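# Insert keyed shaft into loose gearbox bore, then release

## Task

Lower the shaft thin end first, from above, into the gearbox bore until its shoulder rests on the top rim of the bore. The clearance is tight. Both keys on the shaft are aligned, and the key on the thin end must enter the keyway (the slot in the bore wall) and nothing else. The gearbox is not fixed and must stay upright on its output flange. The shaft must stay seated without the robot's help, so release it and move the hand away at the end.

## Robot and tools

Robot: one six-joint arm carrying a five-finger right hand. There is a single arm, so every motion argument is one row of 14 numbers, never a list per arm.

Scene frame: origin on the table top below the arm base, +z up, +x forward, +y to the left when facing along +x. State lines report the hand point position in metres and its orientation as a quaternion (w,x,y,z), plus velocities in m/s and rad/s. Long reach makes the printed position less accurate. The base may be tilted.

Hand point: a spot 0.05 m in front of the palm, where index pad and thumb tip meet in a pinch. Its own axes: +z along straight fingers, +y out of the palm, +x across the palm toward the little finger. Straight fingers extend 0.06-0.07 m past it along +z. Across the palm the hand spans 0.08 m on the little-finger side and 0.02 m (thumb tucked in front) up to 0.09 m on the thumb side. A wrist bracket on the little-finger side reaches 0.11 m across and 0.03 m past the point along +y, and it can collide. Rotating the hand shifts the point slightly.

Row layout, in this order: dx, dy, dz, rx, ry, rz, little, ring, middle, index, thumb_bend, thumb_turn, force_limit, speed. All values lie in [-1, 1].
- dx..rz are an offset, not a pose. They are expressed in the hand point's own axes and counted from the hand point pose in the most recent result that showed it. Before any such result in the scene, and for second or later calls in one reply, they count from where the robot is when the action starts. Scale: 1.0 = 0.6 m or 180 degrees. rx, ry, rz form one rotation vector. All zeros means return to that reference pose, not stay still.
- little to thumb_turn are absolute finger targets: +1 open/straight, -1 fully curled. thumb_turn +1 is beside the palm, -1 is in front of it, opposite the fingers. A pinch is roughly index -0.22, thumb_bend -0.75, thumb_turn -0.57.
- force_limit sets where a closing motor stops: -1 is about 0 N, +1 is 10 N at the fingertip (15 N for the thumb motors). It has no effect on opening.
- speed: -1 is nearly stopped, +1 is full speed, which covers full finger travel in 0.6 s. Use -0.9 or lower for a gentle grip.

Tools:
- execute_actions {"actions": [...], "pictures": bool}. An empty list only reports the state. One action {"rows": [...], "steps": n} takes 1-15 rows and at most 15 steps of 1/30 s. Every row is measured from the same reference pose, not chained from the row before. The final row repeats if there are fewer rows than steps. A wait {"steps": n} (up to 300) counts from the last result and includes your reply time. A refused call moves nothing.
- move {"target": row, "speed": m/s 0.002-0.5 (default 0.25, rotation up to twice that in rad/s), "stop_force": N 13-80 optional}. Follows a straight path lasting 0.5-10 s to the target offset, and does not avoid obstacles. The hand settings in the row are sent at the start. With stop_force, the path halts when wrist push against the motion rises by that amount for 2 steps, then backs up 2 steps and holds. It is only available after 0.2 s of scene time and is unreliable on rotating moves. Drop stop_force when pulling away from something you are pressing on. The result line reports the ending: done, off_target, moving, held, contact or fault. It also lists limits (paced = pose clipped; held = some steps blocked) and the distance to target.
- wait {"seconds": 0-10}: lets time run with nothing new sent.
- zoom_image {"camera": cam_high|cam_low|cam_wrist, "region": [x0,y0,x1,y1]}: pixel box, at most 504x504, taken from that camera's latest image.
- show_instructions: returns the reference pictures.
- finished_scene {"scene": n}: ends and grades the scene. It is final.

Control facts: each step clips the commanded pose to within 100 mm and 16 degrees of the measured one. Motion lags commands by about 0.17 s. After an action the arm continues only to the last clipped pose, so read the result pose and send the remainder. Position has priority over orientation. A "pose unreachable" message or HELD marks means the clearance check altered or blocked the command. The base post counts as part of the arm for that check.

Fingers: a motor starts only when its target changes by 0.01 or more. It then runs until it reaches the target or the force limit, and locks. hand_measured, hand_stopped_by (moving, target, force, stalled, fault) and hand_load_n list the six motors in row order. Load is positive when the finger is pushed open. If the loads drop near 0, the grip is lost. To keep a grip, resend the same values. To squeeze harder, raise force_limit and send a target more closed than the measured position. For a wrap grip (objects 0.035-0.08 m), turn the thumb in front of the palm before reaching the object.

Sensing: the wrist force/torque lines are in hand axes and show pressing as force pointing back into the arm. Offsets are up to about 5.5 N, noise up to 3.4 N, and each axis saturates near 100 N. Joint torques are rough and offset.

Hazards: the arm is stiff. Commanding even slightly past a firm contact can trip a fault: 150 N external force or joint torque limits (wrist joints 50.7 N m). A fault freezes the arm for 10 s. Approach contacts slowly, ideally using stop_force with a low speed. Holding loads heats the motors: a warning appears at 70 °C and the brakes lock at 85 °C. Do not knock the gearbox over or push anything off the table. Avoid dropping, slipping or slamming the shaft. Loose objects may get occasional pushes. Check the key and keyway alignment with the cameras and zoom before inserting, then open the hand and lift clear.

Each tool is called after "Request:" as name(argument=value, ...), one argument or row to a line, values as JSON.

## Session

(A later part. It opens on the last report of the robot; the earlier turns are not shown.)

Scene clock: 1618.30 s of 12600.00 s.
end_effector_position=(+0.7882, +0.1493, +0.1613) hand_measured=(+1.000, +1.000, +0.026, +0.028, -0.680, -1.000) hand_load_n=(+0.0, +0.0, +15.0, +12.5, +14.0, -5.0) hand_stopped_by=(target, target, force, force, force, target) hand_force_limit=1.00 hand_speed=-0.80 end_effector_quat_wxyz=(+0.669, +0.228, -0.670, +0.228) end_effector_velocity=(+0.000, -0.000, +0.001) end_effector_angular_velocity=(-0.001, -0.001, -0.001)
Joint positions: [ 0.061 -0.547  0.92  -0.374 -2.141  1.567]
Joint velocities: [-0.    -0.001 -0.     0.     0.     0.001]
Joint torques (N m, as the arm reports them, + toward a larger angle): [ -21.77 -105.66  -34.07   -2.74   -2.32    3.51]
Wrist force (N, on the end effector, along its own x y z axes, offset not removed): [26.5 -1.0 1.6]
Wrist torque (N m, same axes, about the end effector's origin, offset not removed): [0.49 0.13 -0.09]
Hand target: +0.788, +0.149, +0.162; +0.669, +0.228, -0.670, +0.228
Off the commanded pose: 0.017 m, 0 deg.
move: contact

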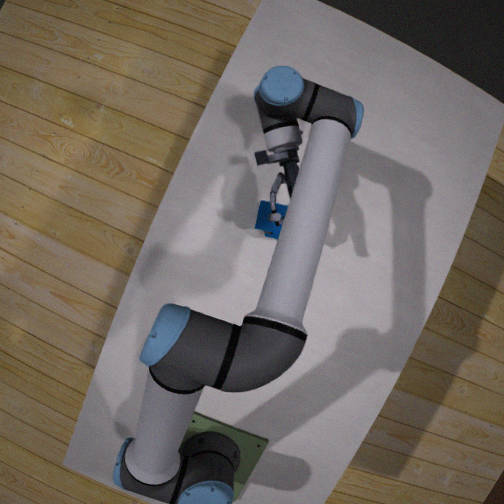

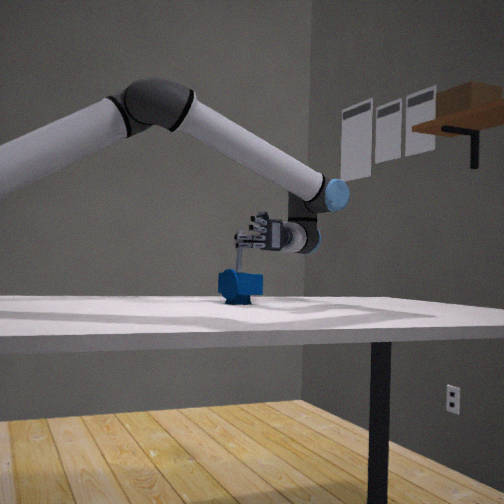

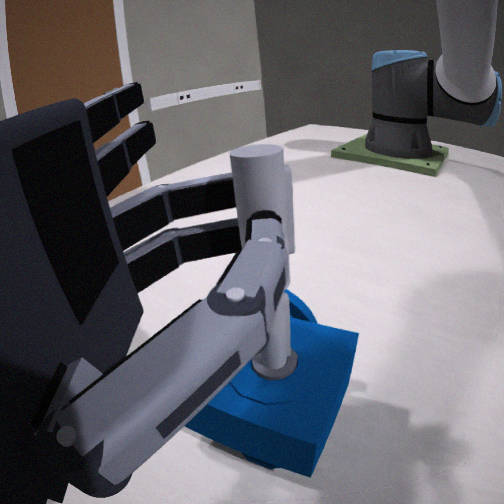

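Request:
move(
  target=[0.002,0.0035,0,0,0,0,1,1,-0.45,-0.4,-0.95,-1,1,-0.8],
  speed=0.003,
)

Scene clock: 1627.63 s of 12600.00 s.
end_effector_position=(+0.7870, +0.1509, +0.1625) hand_measured=(+1.000, +1.000, +0.026, +0.028, -0.680, -1.000) hand_load_n=(+0.0, +0.0, +14.5, +14.5, +12.5, -1.5) hand_stopped_by=(target, target, force, force, force, target) hand_force_limit=1.00 hand_speed=-0.80 end_effector_quat_wxyz=(+0.669, +0.228, -0.670, +0.228) end_effector_velocity=(-0.000, +0.001, +0.001) end_effector_angular_velocity=(-0.000, -0.003, -0.000)
Joint positions: [ 0.062 -0.55   0.922 -0.374 -2.14   1.567]
Joint velocities: [ 0.001 -0.002  0.    -0.001  0.001  0.001]
Joint torques (N m, as the arm reports them, + toward a larger angle): [  18.98 -140.06  -28.91    0.64    4.35    3.18]
Wrist force (N, on the end effector, along its own x y z axes, offset not removed): [-6.8 -4.2 0.9]
Wrist torque (N m, same axes, about the end effector's origin, offset not removed): [-0.06 0.38 -0.24]
Hand target: +0.787, +0.151, +0.163; +0.669, +0.228, -0.670, +0.228
Off the commanded pose: 0.000 m, 0 deg.
After step 90, 5.37 s passed at rest.
move: done

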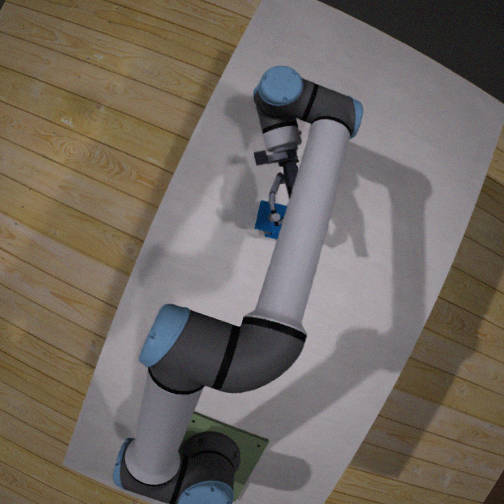

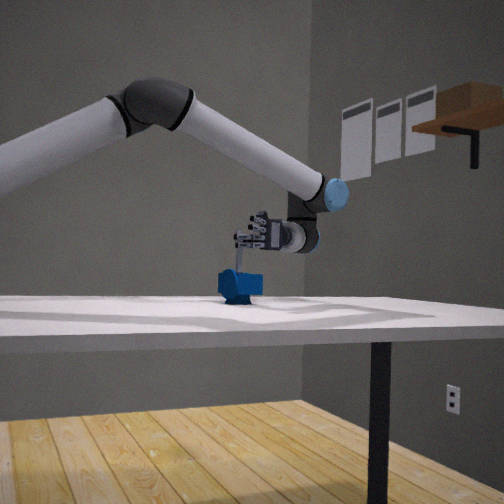

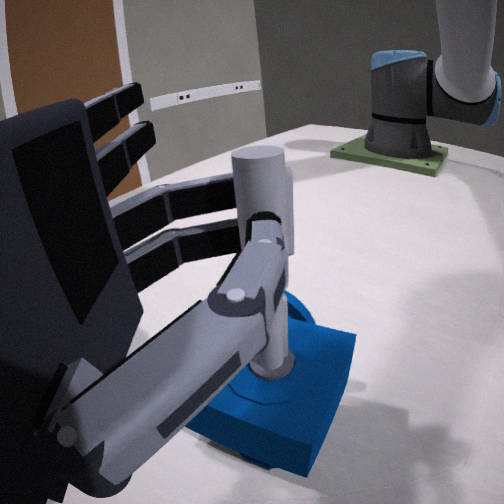

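Request:
move(
  target=[0,-0.0011,0.0005,0,0,0,1,1,-0.45,-0.4,-0.95,-1,1,-0.8],
  speed=0.003,
)

Request:
zoom_image(
  camera="cam_wrist",
  region=[245,320,325,400],
)

Scene clock: 1632.27 s of 12600.00 s.
end_effector_position=(+0.7871, +0.1503, +0.1625) hand_measured=(+1.000, +1.000, +0.026, +0.028, -0.680, -1.000) hand_load_n=(+0.0, +0.0, +14.5, +13.0, +13.5, -2.5) hand_stopped_by=(target, target, force, force, force, target) hand_force_limit=1.00 hand_speed=-0.80 end_effector_quat_wxyz=(+0.669, +0.228, -0.670, +0.228) end_effector_velocity=(+0.001, -0.001, -0.000) end_effector_angular_velocity=(-0.000, -0.002, +0.001)
Joint positions: [ 0.062 -0.55   0.922 -0.374 -2.14   1.567]
Joint velocities: [-0.001 -0.    -0.    -0.002 -0.001  0.   ]
Joint torques (N m, as the arm reports them, + toward a larger angle): [ -21.84 -106.61  -39.29   -0.47   -3.2     0.42]
Wrist force (N, on the end effector, along its own x y z axes, offset not removed): [0.6 -0.8 -2.0]
Wrist torque (N m, same axes, about the end effector's origin, offset not removed): [-0.04 -0.19 -0.05]
Hand target: +0.787, +0.150, +0.162; +0.669, +0.228, -0.670, +0.228
Off the commanded pose: 0.000 m, 0 deg.
After step 90, 0.93 s passed at rest.
move: done

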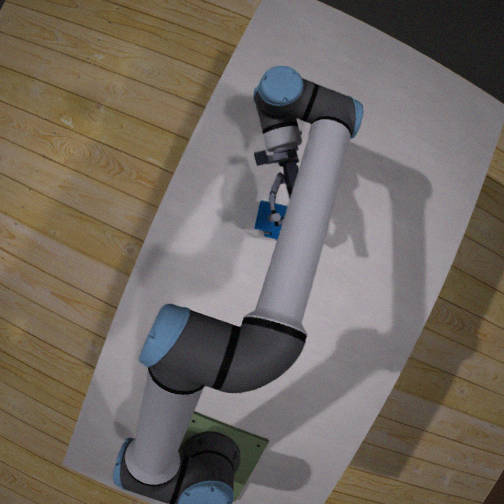

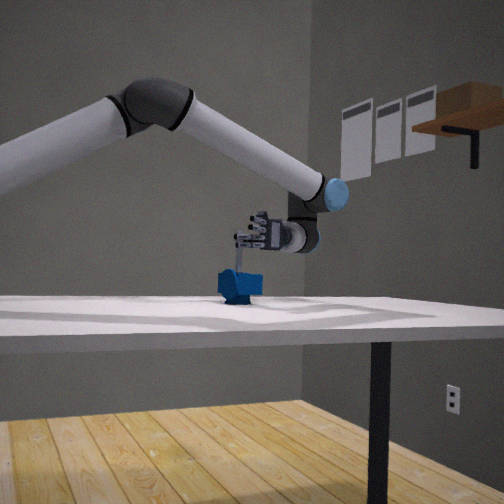

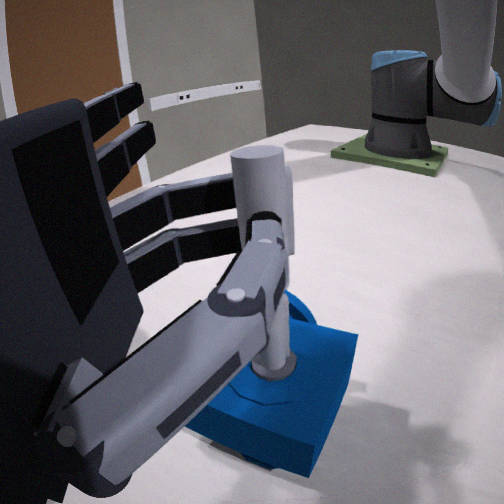

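Region (245, 320, 325, 400) of cam_wrist's 504x504 image, scaled by 6.300, with more detail than that image has.

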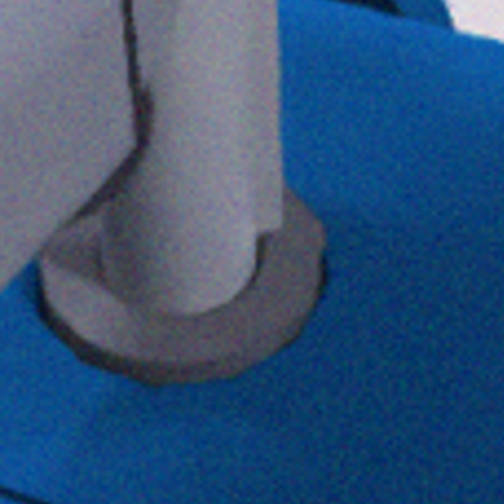

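Request:
move(
  target=[0.025,0,0,0,0,0,1,1,-0.45,-0.4,-0.95,-1,1,-0.8],
  speed=0.008,
)

Request:
zoom_image(
  camera="cam_wrist",
  region=[235,310,335,410],
)

Scene clock: 1648.20 s of 12600.00 s.
end_effector_position=(+0.7872, +0.1503, +0.1773) hand_measured=(+1.000, +1.000, +0.026, +0.028, -0.680, -1.000) hand_load_n=(+0.0, +0.0, +14.5, +13.0, +13.5, -2.5) hand_stopped_by=(target, target, force, force, force, target) hand_force_limit=1.00 hand_speed=-0.80 end_effector_quat_wxyz=(+0.669, +0.228, -0.670, +0.228) end_effector_velocity=(+0.000, -0.000, +0.003) end_effector_angular_velocity=(-0.001, -0.000, +0.001)
Joint positions: [ 0.062 -0.561  0.916 -0.357 -2.14   1.567]
Joint velocities: [ 0.    -0.001 -0.002  0.004 -0.001  0.001]
Joint torques (N m, as the arm reports them, + toward a larger angle): [  -0.05 -138.24  -51.17    4.57   -0.79    0.17]
Wrist force (N, on the end effector, along its own x y z axes, offset not removed): [-6.9 2.6 -0.9]
Wrist torque (N m, same axes, about the end effector's origin, offset not removed): [0.58 0.79 -0.28]
Hand target: +0.787, +0.150, +0.178; +0.669, +0.228, -0.670, +0.228
Off the commanded pose: 0.000 m, 0 deg.
After step 90, 10.83 s passed at rest.
move: done

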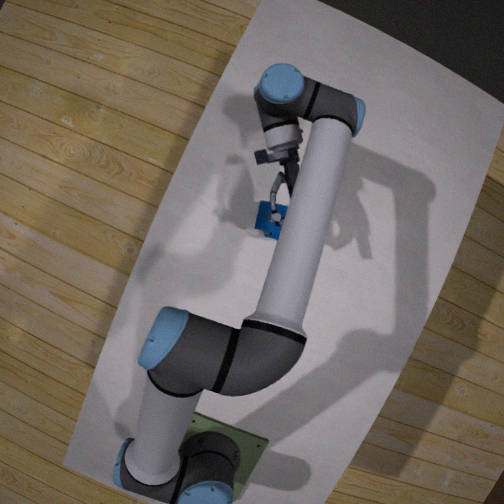

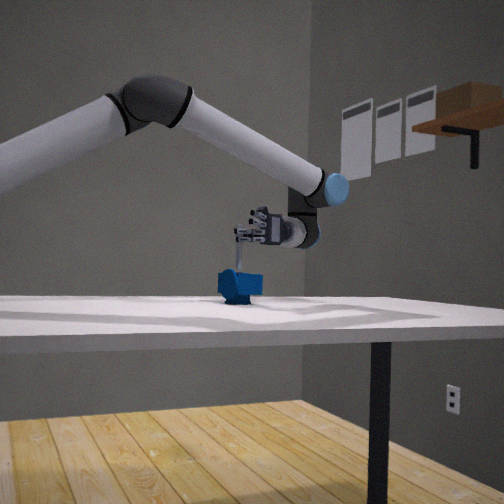

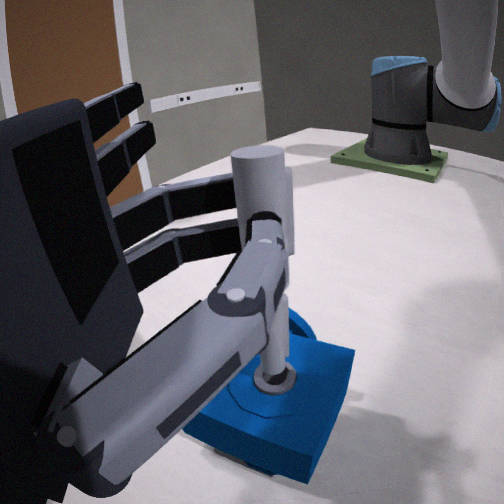

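Region (235, 310, 335, 410) of cam_wrist's 504x504 image, scaled by 5.040, with more detail than that image has.

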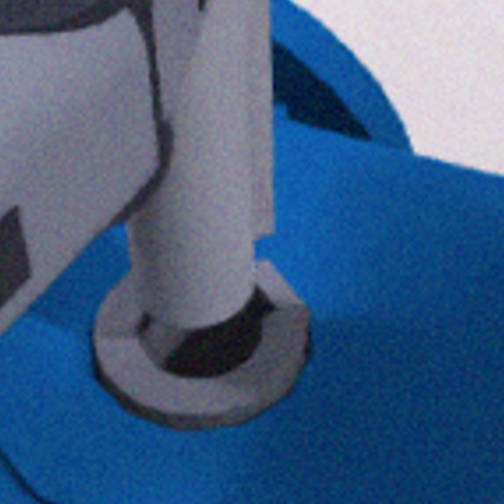

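Request:
move(
  target=[0.01,-0.04,0,0,0,0,1,1,-0.45,-0.4,-0.95,-1,1,-0.8],
  speed=0.03,
)

Request:
zoom_image(
  camera="cam_wrist",
  region=[240,300,380,440],
)

Scene clock: 1653.57 s of 12600.00 s.
end_effector_position=(+0.8016, +0.1314, +0.1833) hand_measured=(+1.000, +1.000, +0.026, +0.028, -0.680, -1.000) hand_load_n=(+0.0, +0.0, +14.5, +13.0, +13.5, -2.5) hand_stopped_by=(target, target, force, force, force, target) hand_force_limit=1.00 hand_speed=-0.80 end_effector_quat_wxyz=(+0.669, +0.228, -0.670, +0.228) end_effector_velocity=(+0.001, -0.002, -0.002) end_effector_angular_velocity=(-0.001, +0.003, +0.001)
Joint positions: [ 0.043 -0.546  0.876 -0.331 -2.159  1.567]
Joint velocities: [-0.001  0.004 -0.003  0.003 -0.002  0.001]
Joint torques (N m, as the arm reports them, + toward a larger angle): [ -21.37 -101.1   -52.      4.31   -2.35   -1.53]
Wrist force (N, on the end effector, along its own x y z axes, offset not removed): [-2.0 -1.4 0.9]
Wrist torque (N m, same axes, about the end effector's origin, offset not removed): [-0.36 0.10 -0.11]
Hand target: +0.802, +0.131, +0.183; +0.669, +0.228, -0.670, +0.228
Off the commanded pose: 0.000 m, 0 deg.
After step 90, 1.17 s passed at rest.
move: done

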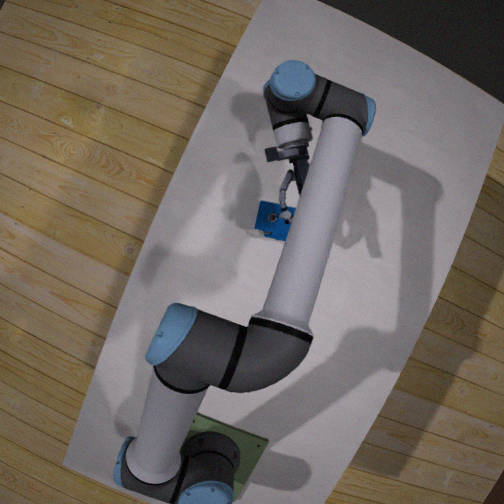

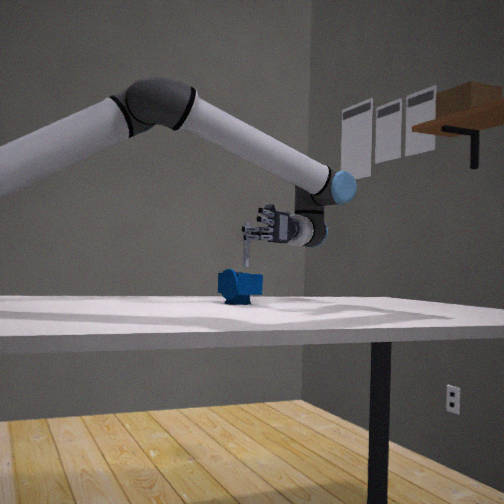

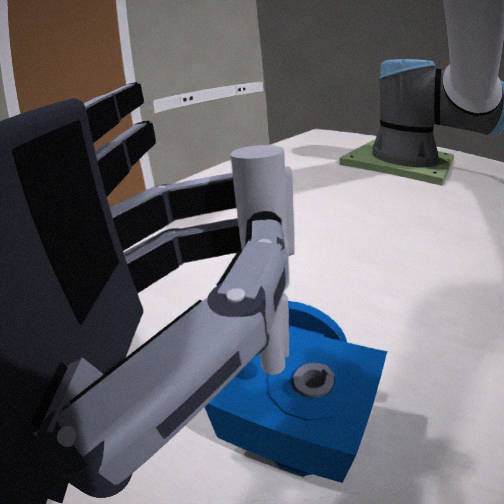

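Region (240, 300, 380, 440) of cam_wrist's 504x504 image, scaled by 3.600, with more detail than that image has.

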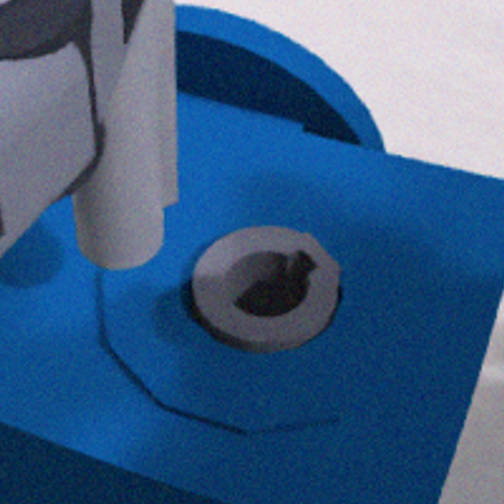

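Keyway visible at far right. Zoom more.

Request:
zoom_image(
  camera="cam_wrist",
  region=[255,340,345,410],
)

Request:
zoom_image(
  camera="cam_high",
  region=[240,180,310,250],
)

Region (255, 340, 345, 410) of cam_wrist's 504x504 image, scaled by 5.600, with more detail than that image has.

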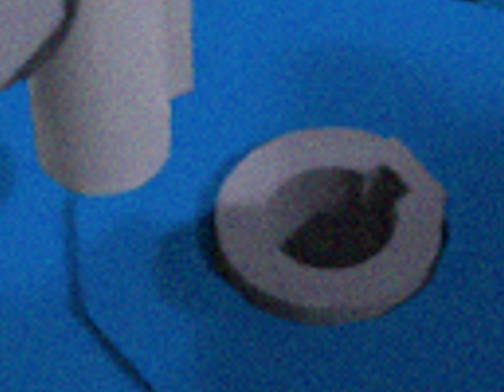

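Region (240, 180, 310, 250) of cam_high's 504x504 image, scaled by 7.200, with more detail than that image has.

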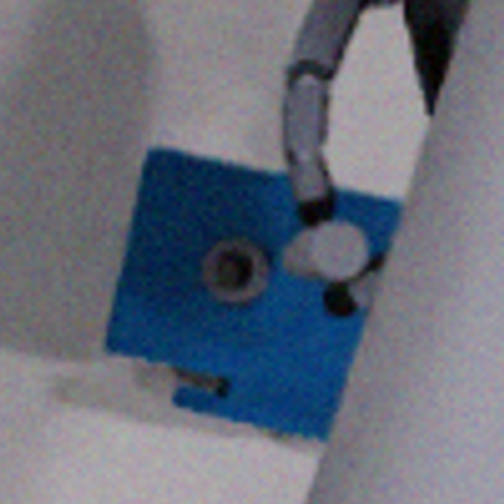

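Request:
move(
  target=[-0.022,0.04,0,0,0,0,1,1,-0.45,-0.4,-0.95,-1,1,-0.8],
  speed=0.03,
)

Request:
move(
  target=[0,-0.0004,0.0004,-0.028,0,0,1,1,-0.45,-0.4,-0.95,-1,1,-0.8],
  speed=0.02,
)

Request:
zoom_image(
  camera="cam_wrist",
  region=[245,325,315,395],
)

Scene clock: 1672.40 s of 12600.00 s.
end_effector_position=(+0.7871, +0.1503, +0.1702) hand_measured=(+1.000, +1.000, +0.026, +0.028, -0.680, -1.000) hand_load_n=(+0.0, +0.0, +14.5, +13.0, +13.5, -2.5) hand_stopped_by=(target, target, force, force, force, target) hand_force_limit=1.00 hand_speed=-0.80 end_effector_quat_wxyz=(+0.669, +0.228, -0.670, +0.228) end_effector_velocity=(-0.001, +0.001, -0.003) end_effector_angular_velocity=(-0.001, +0.000, -0.000)
Joint positions: [ 0.062 -0.555  0.919 -0.365 -2.14   1.567]
Joint velocities: [ 0.001  0.001  0.003 -0.004  0.001  0.001]
Joint torques (N m, as the arm reports them, + toward a larger angle): [  11.55 -137.26  -29.29   -0.25    3.61    0.27]
Wrist force (N, on the end effector, along its own x y z axes, offset not removed): [-2.1 -2.7 2.3]
Wrist torque (N m, same axes, about the end effector's origin, offset not removed): [-0.64 0.07 -0.08]
Hand target: +0.787, +0.150, +0.170; +0.669, +0.228, -0.670, +0.228
Off the commanded pose: 0.000 m, 0 deg.
After step 90, 14.57 s passed at rest.
move: done

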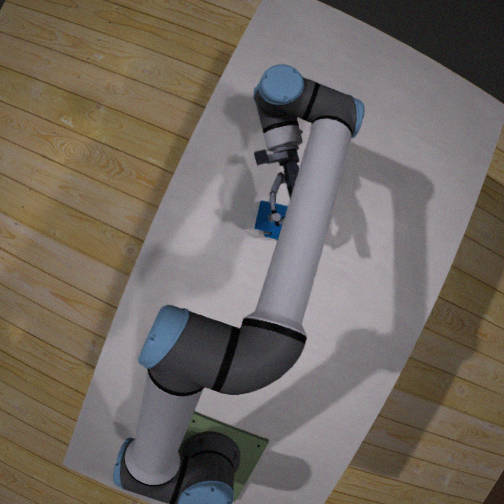

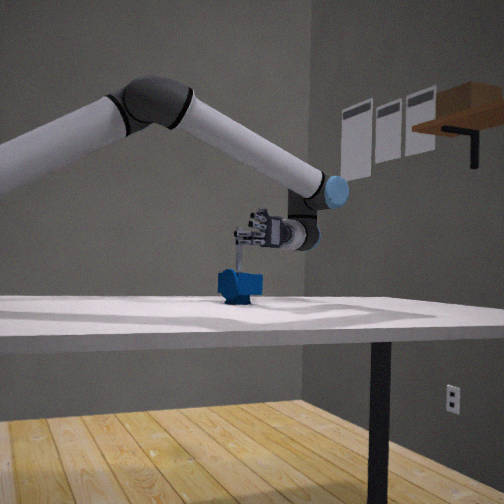

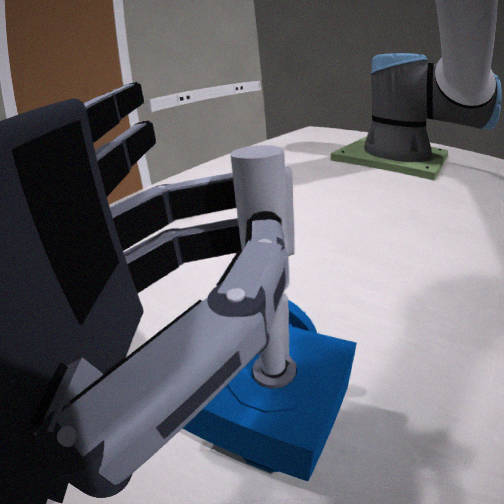

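Scene clock: 1674.83 s of 12600.00 s.
end_effector_position=(+0.7871, +0.1499, +0.1702) hand_measured=(+1.000, +1.000, +0.026, +0.028, -0.680, -1.000) hand_load_n=(+0.0, +0.0, +14.5, +13.0, +13.5, -2.5) hand_stopped_by=(target, target, force, force, force, target) hand_force_limit=1.00 hand_speed=-0.80 end_effector_quat_wxyz=(+0.678, +0.199, -0.679, +0.199) end_effector_velocity=(+0.000, -0.000, -0.001) end_effector_angular_velocity=(-0.001, +0.000, -0.010)
Joint positions: [ 0.04  -0.549  0.906 -0.358 -2.075  1.567]
Joint velocities: [-0.003  0.002 -0.002  0.001  0.008  0.001]
Joint torques (N m, as the arm reports them, + toward a larger angle): [ -21.24 -101.4   -50.42    4.68    3.16    3.3 ]
Wrist force (N, on the end effector, along its own x y z axes, offset not removed): [-4.2 -4.4 1.0]
Wrist torque (N m, same axes, about the end effector's origin, offset not removed): [-0.48 0.37 -0.53]
Hand target: +0.787, +0.150, +0.170; +0.678, +0.198, -0.679, +0.198
Off the commanded pose: 0.000 m, 0 deg.
move: done

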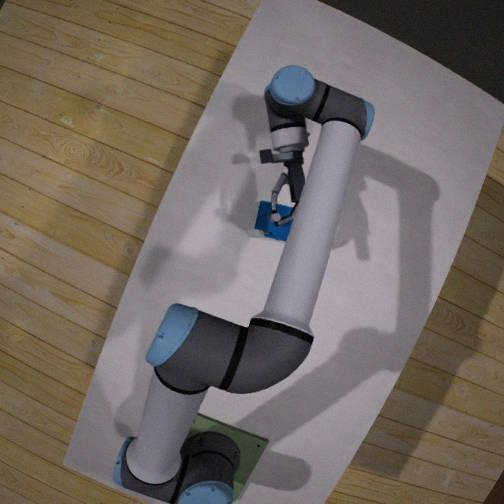

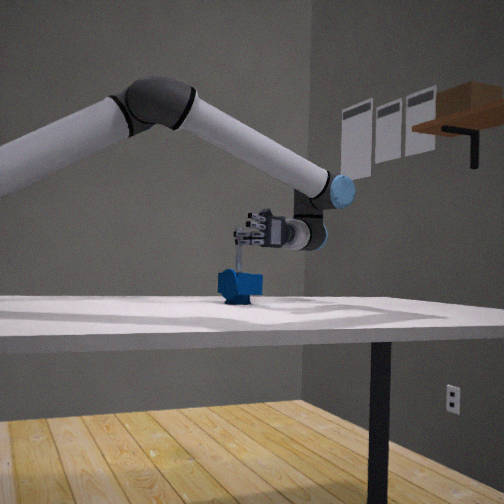

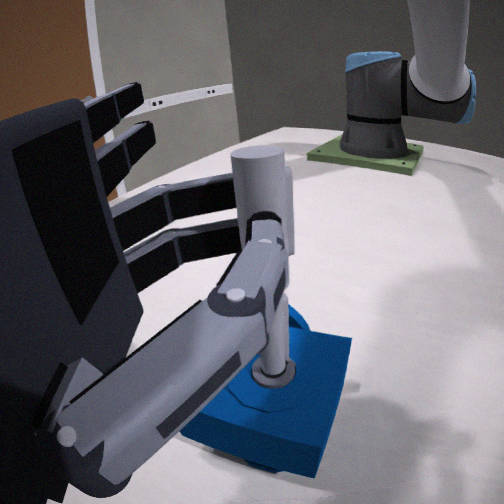

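Region (245, 325, 315, 395) of cam_wrist's 504x504 image, scaled by 7.200, with more detail than that image has.

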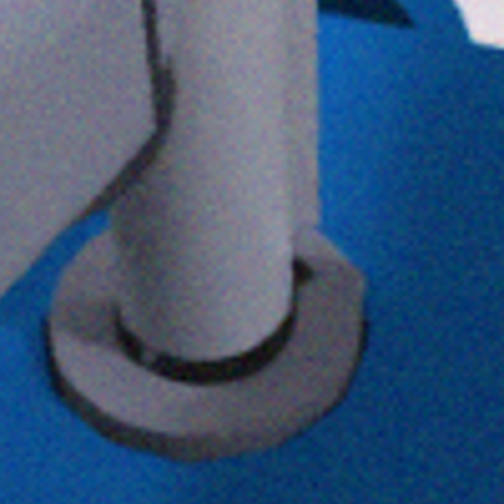

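Request:
move(
  target=[-0.04,0,0,0,0,0,1,1,-0.45,-0.4,-0.95,-1,1,-0.8],
  speed=0.003,
  stop_force=13,
)

Request:
zoom_image(
  camera="cam_wrist",
  region=[245,325,315,395],
)

Scene clock: 1680.27 s of 12600.00 s.
end_effector_position=(+0.7871, +0.1499, +0.1618) hand_measured=(+1.000, +1.000, +0.026, +0.028, -0.680, -1.000) hand_load_n=(+0.0, +0.0, +15.0, +13.0, +13.0, -4.5) hand_stopped_by=(target, target, force, force, force, target) hand_force_limit=1.00 hand_speed=-0.80 end_effector_quat_wxyz=(+0.678, +0.198, -0.679, +0.198) end_effector_velocity=(-0.000, +0.000, -0.001) end_effector_angular_velocity=(-0.001, -0.001, +0.001)
Joint positions: [ 0.04  -0.542  0.909 -0.368 -2.075  1.567]
Joint velocities: [ 0.     0.     0.001 -0.001 -0.     0.001]
Joint torques (N m, as the arm reports them, + toward a larger angle): [  15.7  -110.55  -29.77   -1.67   -1.65    3.17]
Wrist force (N, on the end effector, along its own x y z axes, offset not removed): [23.2 1.9 2.0]
Wrist torque (N m, same axes, about the end effector's origin, offset not removed): [0.98 -0.09 0.17]
Hand target: +0.787, +0.150, +0.162; +0.678, +0.198, -0.679, +0.198
Off the commanded pose: 0.016 m, 0 deg.
move: contact

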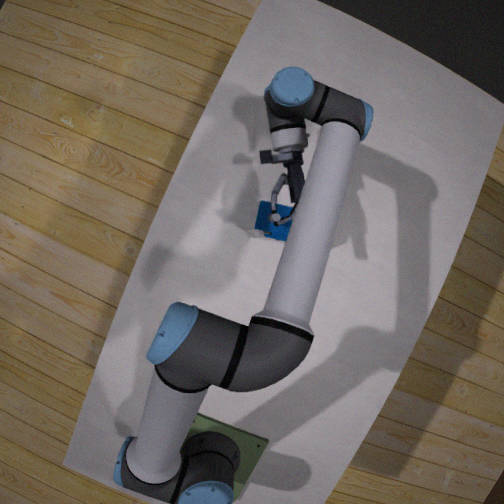

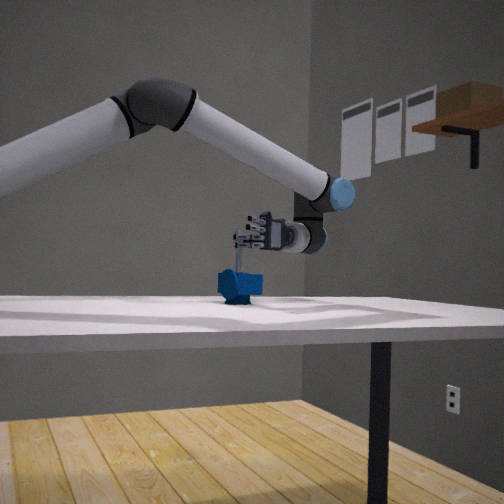

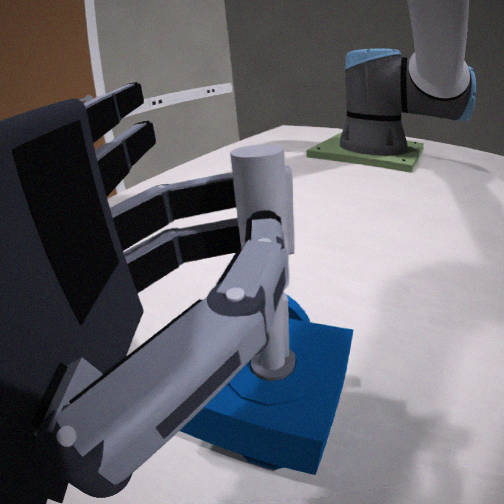

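Region (245, 325, 315, 395) of cam_wrist's 504x504 image, scaled by 7.200, with more detail than that image has.

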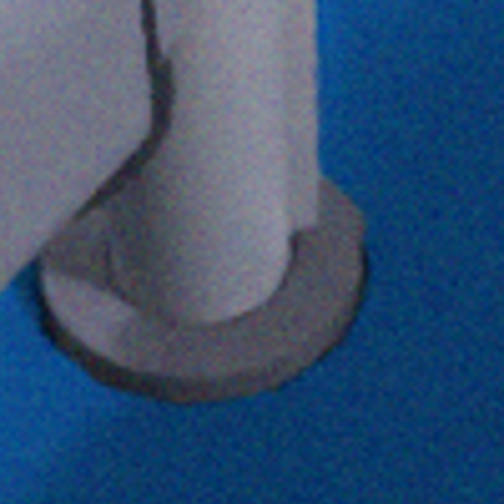

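Request:
move(
  target=[0.010,0,0,0,0,0,1,1,-0.45,-0.4,-0.95,-1,1,-0.8],
  speed=0.008,
)

Request:
move(
  target=[0,-0.0004,0.0004,-0.028,0,0,1,1,-0.45,-0.4,-0.95,-1,1,-0.8],
  speed=0.02,
)

Request:
zoom_image(
  camera="cam_wrist",
  region=[245,325,315,395],
)

Scene clock: 1686.77 s of 12600.00 s.
end_effector_position=(+0.7870, +0.1499, +0.1676) hand_measured=(+1.000, +1.000, +0.026, +0.028, -0.680, -1.000) hand_load_n=(+0.0, +0.0, +14.5, +13.0, +13.5, -2.5) hand_stopped_by=(target, target, force, force, force, target) hand_force_limit=1.00 hand_speed=-0.80 end_effector_quat_wxyz=(+0.678, +0.198, -0.679, +0.198) end_effector_velocity=(-0.001, +0.000, -0.000) end_effector_angular_velocity=(-0.001, +0.004, -0.000)
Joint positions: [ 0.04  -0.547  0.907 -0.361 -2.075  1.567]
Joint velocities: [0.    0.001 0.001 0.003 0.001 0.001]
Joint torques (N m, as the arm reports them, + toward a larger angle): [   6.27 -139.56  -51.07    4.8    -0.11    2.82]
Wrist force (N, on the end effector, along its own x y z axes, offset not removed): [-4.0 -1.7 -5.6]
Wrist torque (N m, same axes, about the end effector's origin, offset not removed): [0.27 0.41 -0.06]
Hand target: +0.787, +0.150, +0.168; +0.678, +0.198, -0.679, +0.198
Off the commanded pose: 0.000 m, 0 deg.
After step 90, 2.57 s passed at rest.
move: done

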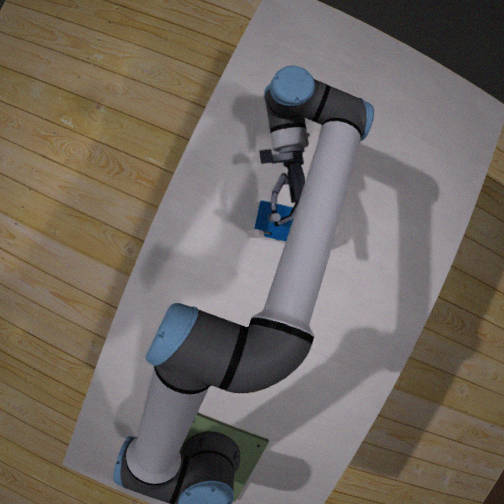

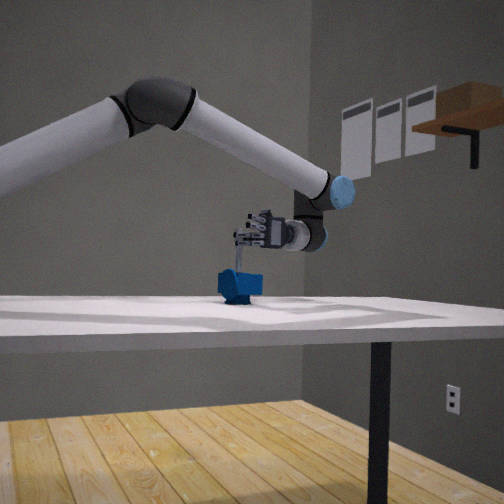

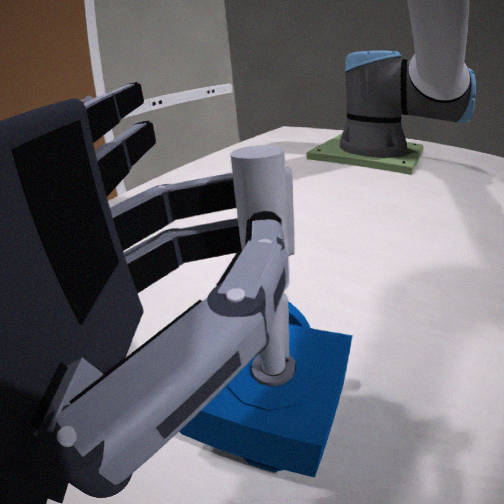

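Scene clock: 1689.20 s of 12600.00 s.
end_effector_position=(+0.7869, +0.1496, +0.1676) hand_measured=(+1.000, +1.000, +0.026, +0.028, -0.680, -1.000) hand_load_n=(+0.0, +0.0, +14.5, +13.0, +13.5, -2.5) hand_stopped_by=(target, target, force, force, force, target) hand_force_limit=1.00 hand_speed=-0.80 end_effector_quat_wxyz=(+0.686, +0.169, -0.687, +0.169) end_effector_velocity=(-0.000, -0.000, +0.000) end_effector_angular_velocity=(-0.001, +0.001, -0.009)
Joint positions: [ 0.018 -0.543  0.899 -0.357 -2.01   1.567]
Joint velocities: [-0.003  0.    -0.     0.001  0.007  0.001]
Joint torques (N m, as the arm reports them, + toward a larger angle): [ -17.44 -100.82  -51.8     4.57    4.      3.45]
Wrist force (N, on the end effector, along its own x y z axes, offset not removed): [-3.0 4.3 3.3]
Wrist torque (N m, same axes, about the end effector's origin, offset not removed): [0.38 0.09 -0.05]
Hand target: +0.787, +0.150, +0.168; +0.686, +0.168, -0.687, +0.168
Off the commanded pose: 0.000 m, 0 deg.
move: done

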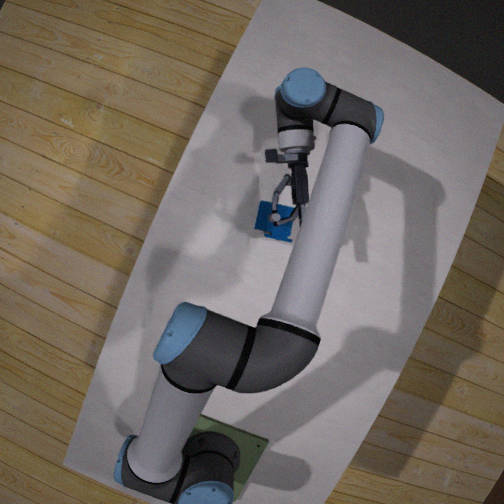

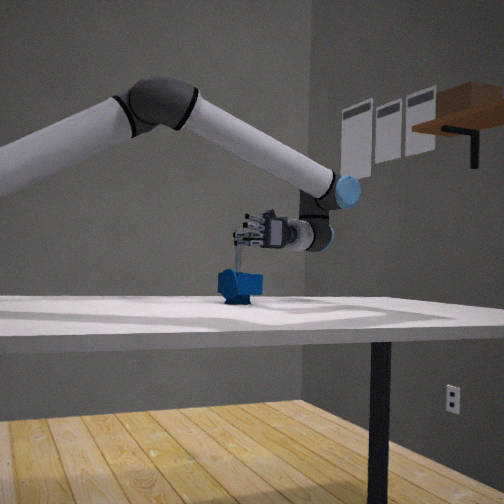

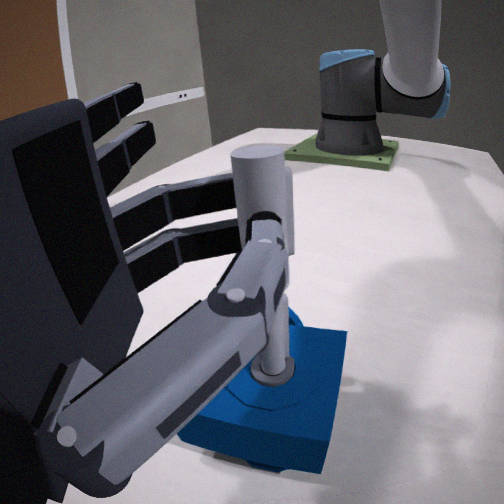

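Region (245, 325, 315, 395) of cam_wrist's 504x504 image, scaled by 7.200, with more detail than that image has.

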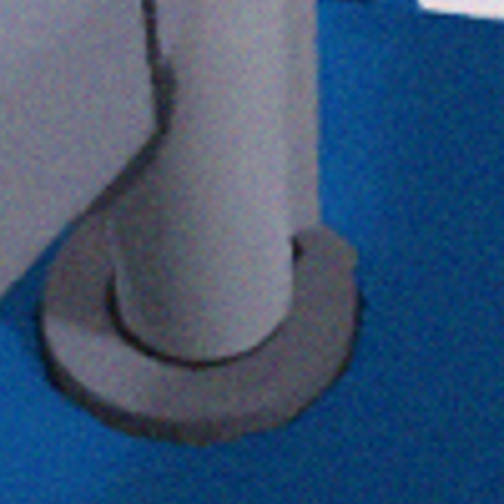

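Request:
move(
  target=[-0.04,0,0,0,0,0,1,1,-0.45,-0.4,-0.95,-1,1,-0.8],
  speed=0.002,
  stop_force=13,
)

Request:
zoom_image(
  camera="cam_wrist",
  region=[245,325,315,395],
)

Scene clock: 1703.57 s of 12600.00 s.
end_effector_position=(+0.7869, +0.1495, +0.1620) hand_measured=(+1.000, +1.000, +0.026, +0.028, -0.680, -1.000) hand_load_n=(+0.0, +0.0, +15.0, +13.0, +12.5, -4.5) hand_stopped_by=(target, target, force, force, force, target) hand_force_limit=1.00 hand_speed=-0.80 end_effector_quat_wxyz=(+0.686, +0.169, -0.687, +0.168) end_effector_velocity=(-0.000, -0.000, +0.000) end_effector_angular_velocity=(+0.001, +0.001, +0.000)
Joint positions: [ 0.017 -0.539  0.902 -0.364 -2.009  1.567]
Joint velocities: [-0.    -0.     0.001  0.    -0.    -0.001]
Joint torques (N m, as the arm reports them, + toward a larger angle): [  15.29 -101.8   -26.53   -2.7    -1.77    2.24]
Wrist force (N, on the end effector, along its own x y z axes, offset not removed): [17.8 -1.8 -2.5]
Wrist torque (N m, same axes, about the end effector's origin, offset not removed): [0.50 0.78 -0.16]
Hand target: +0.787, +0.150, +0.162; +0.686, +0.169, -0.687, +0.168
Off the commanded pose: 0.018 m, 0 deg.
After step 90, 8.17 s passed at rest.
move: contact

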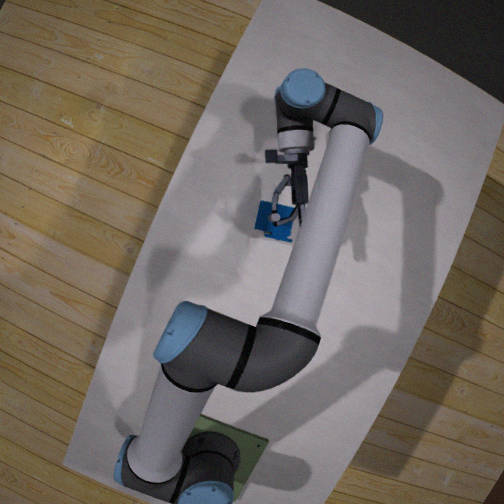

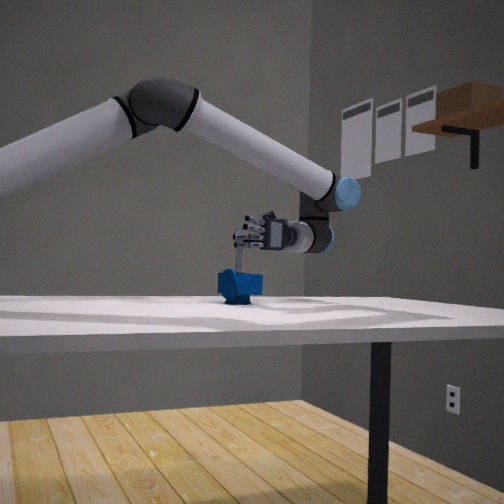

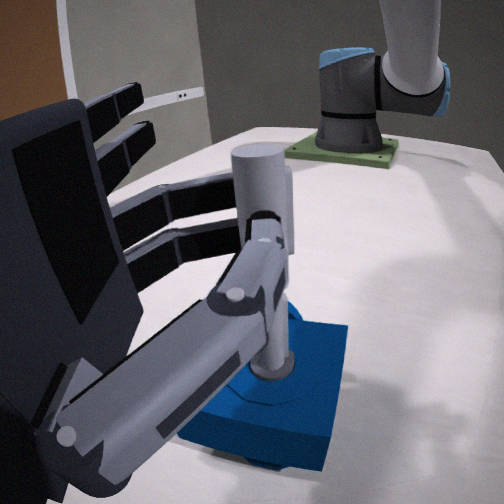

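Region (245, 325, 315, 395) of cam_wrist's 504x504 image, scaled by 7.200, with more detail than that image has.

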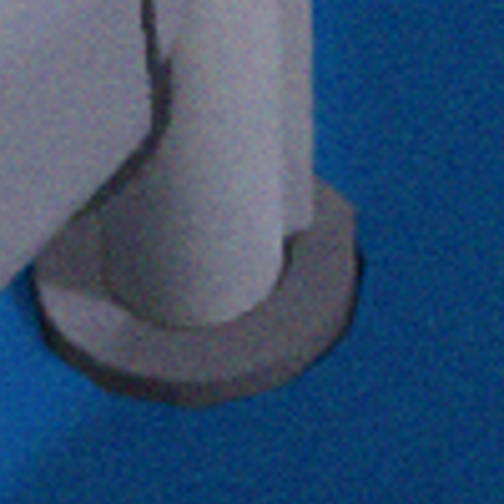

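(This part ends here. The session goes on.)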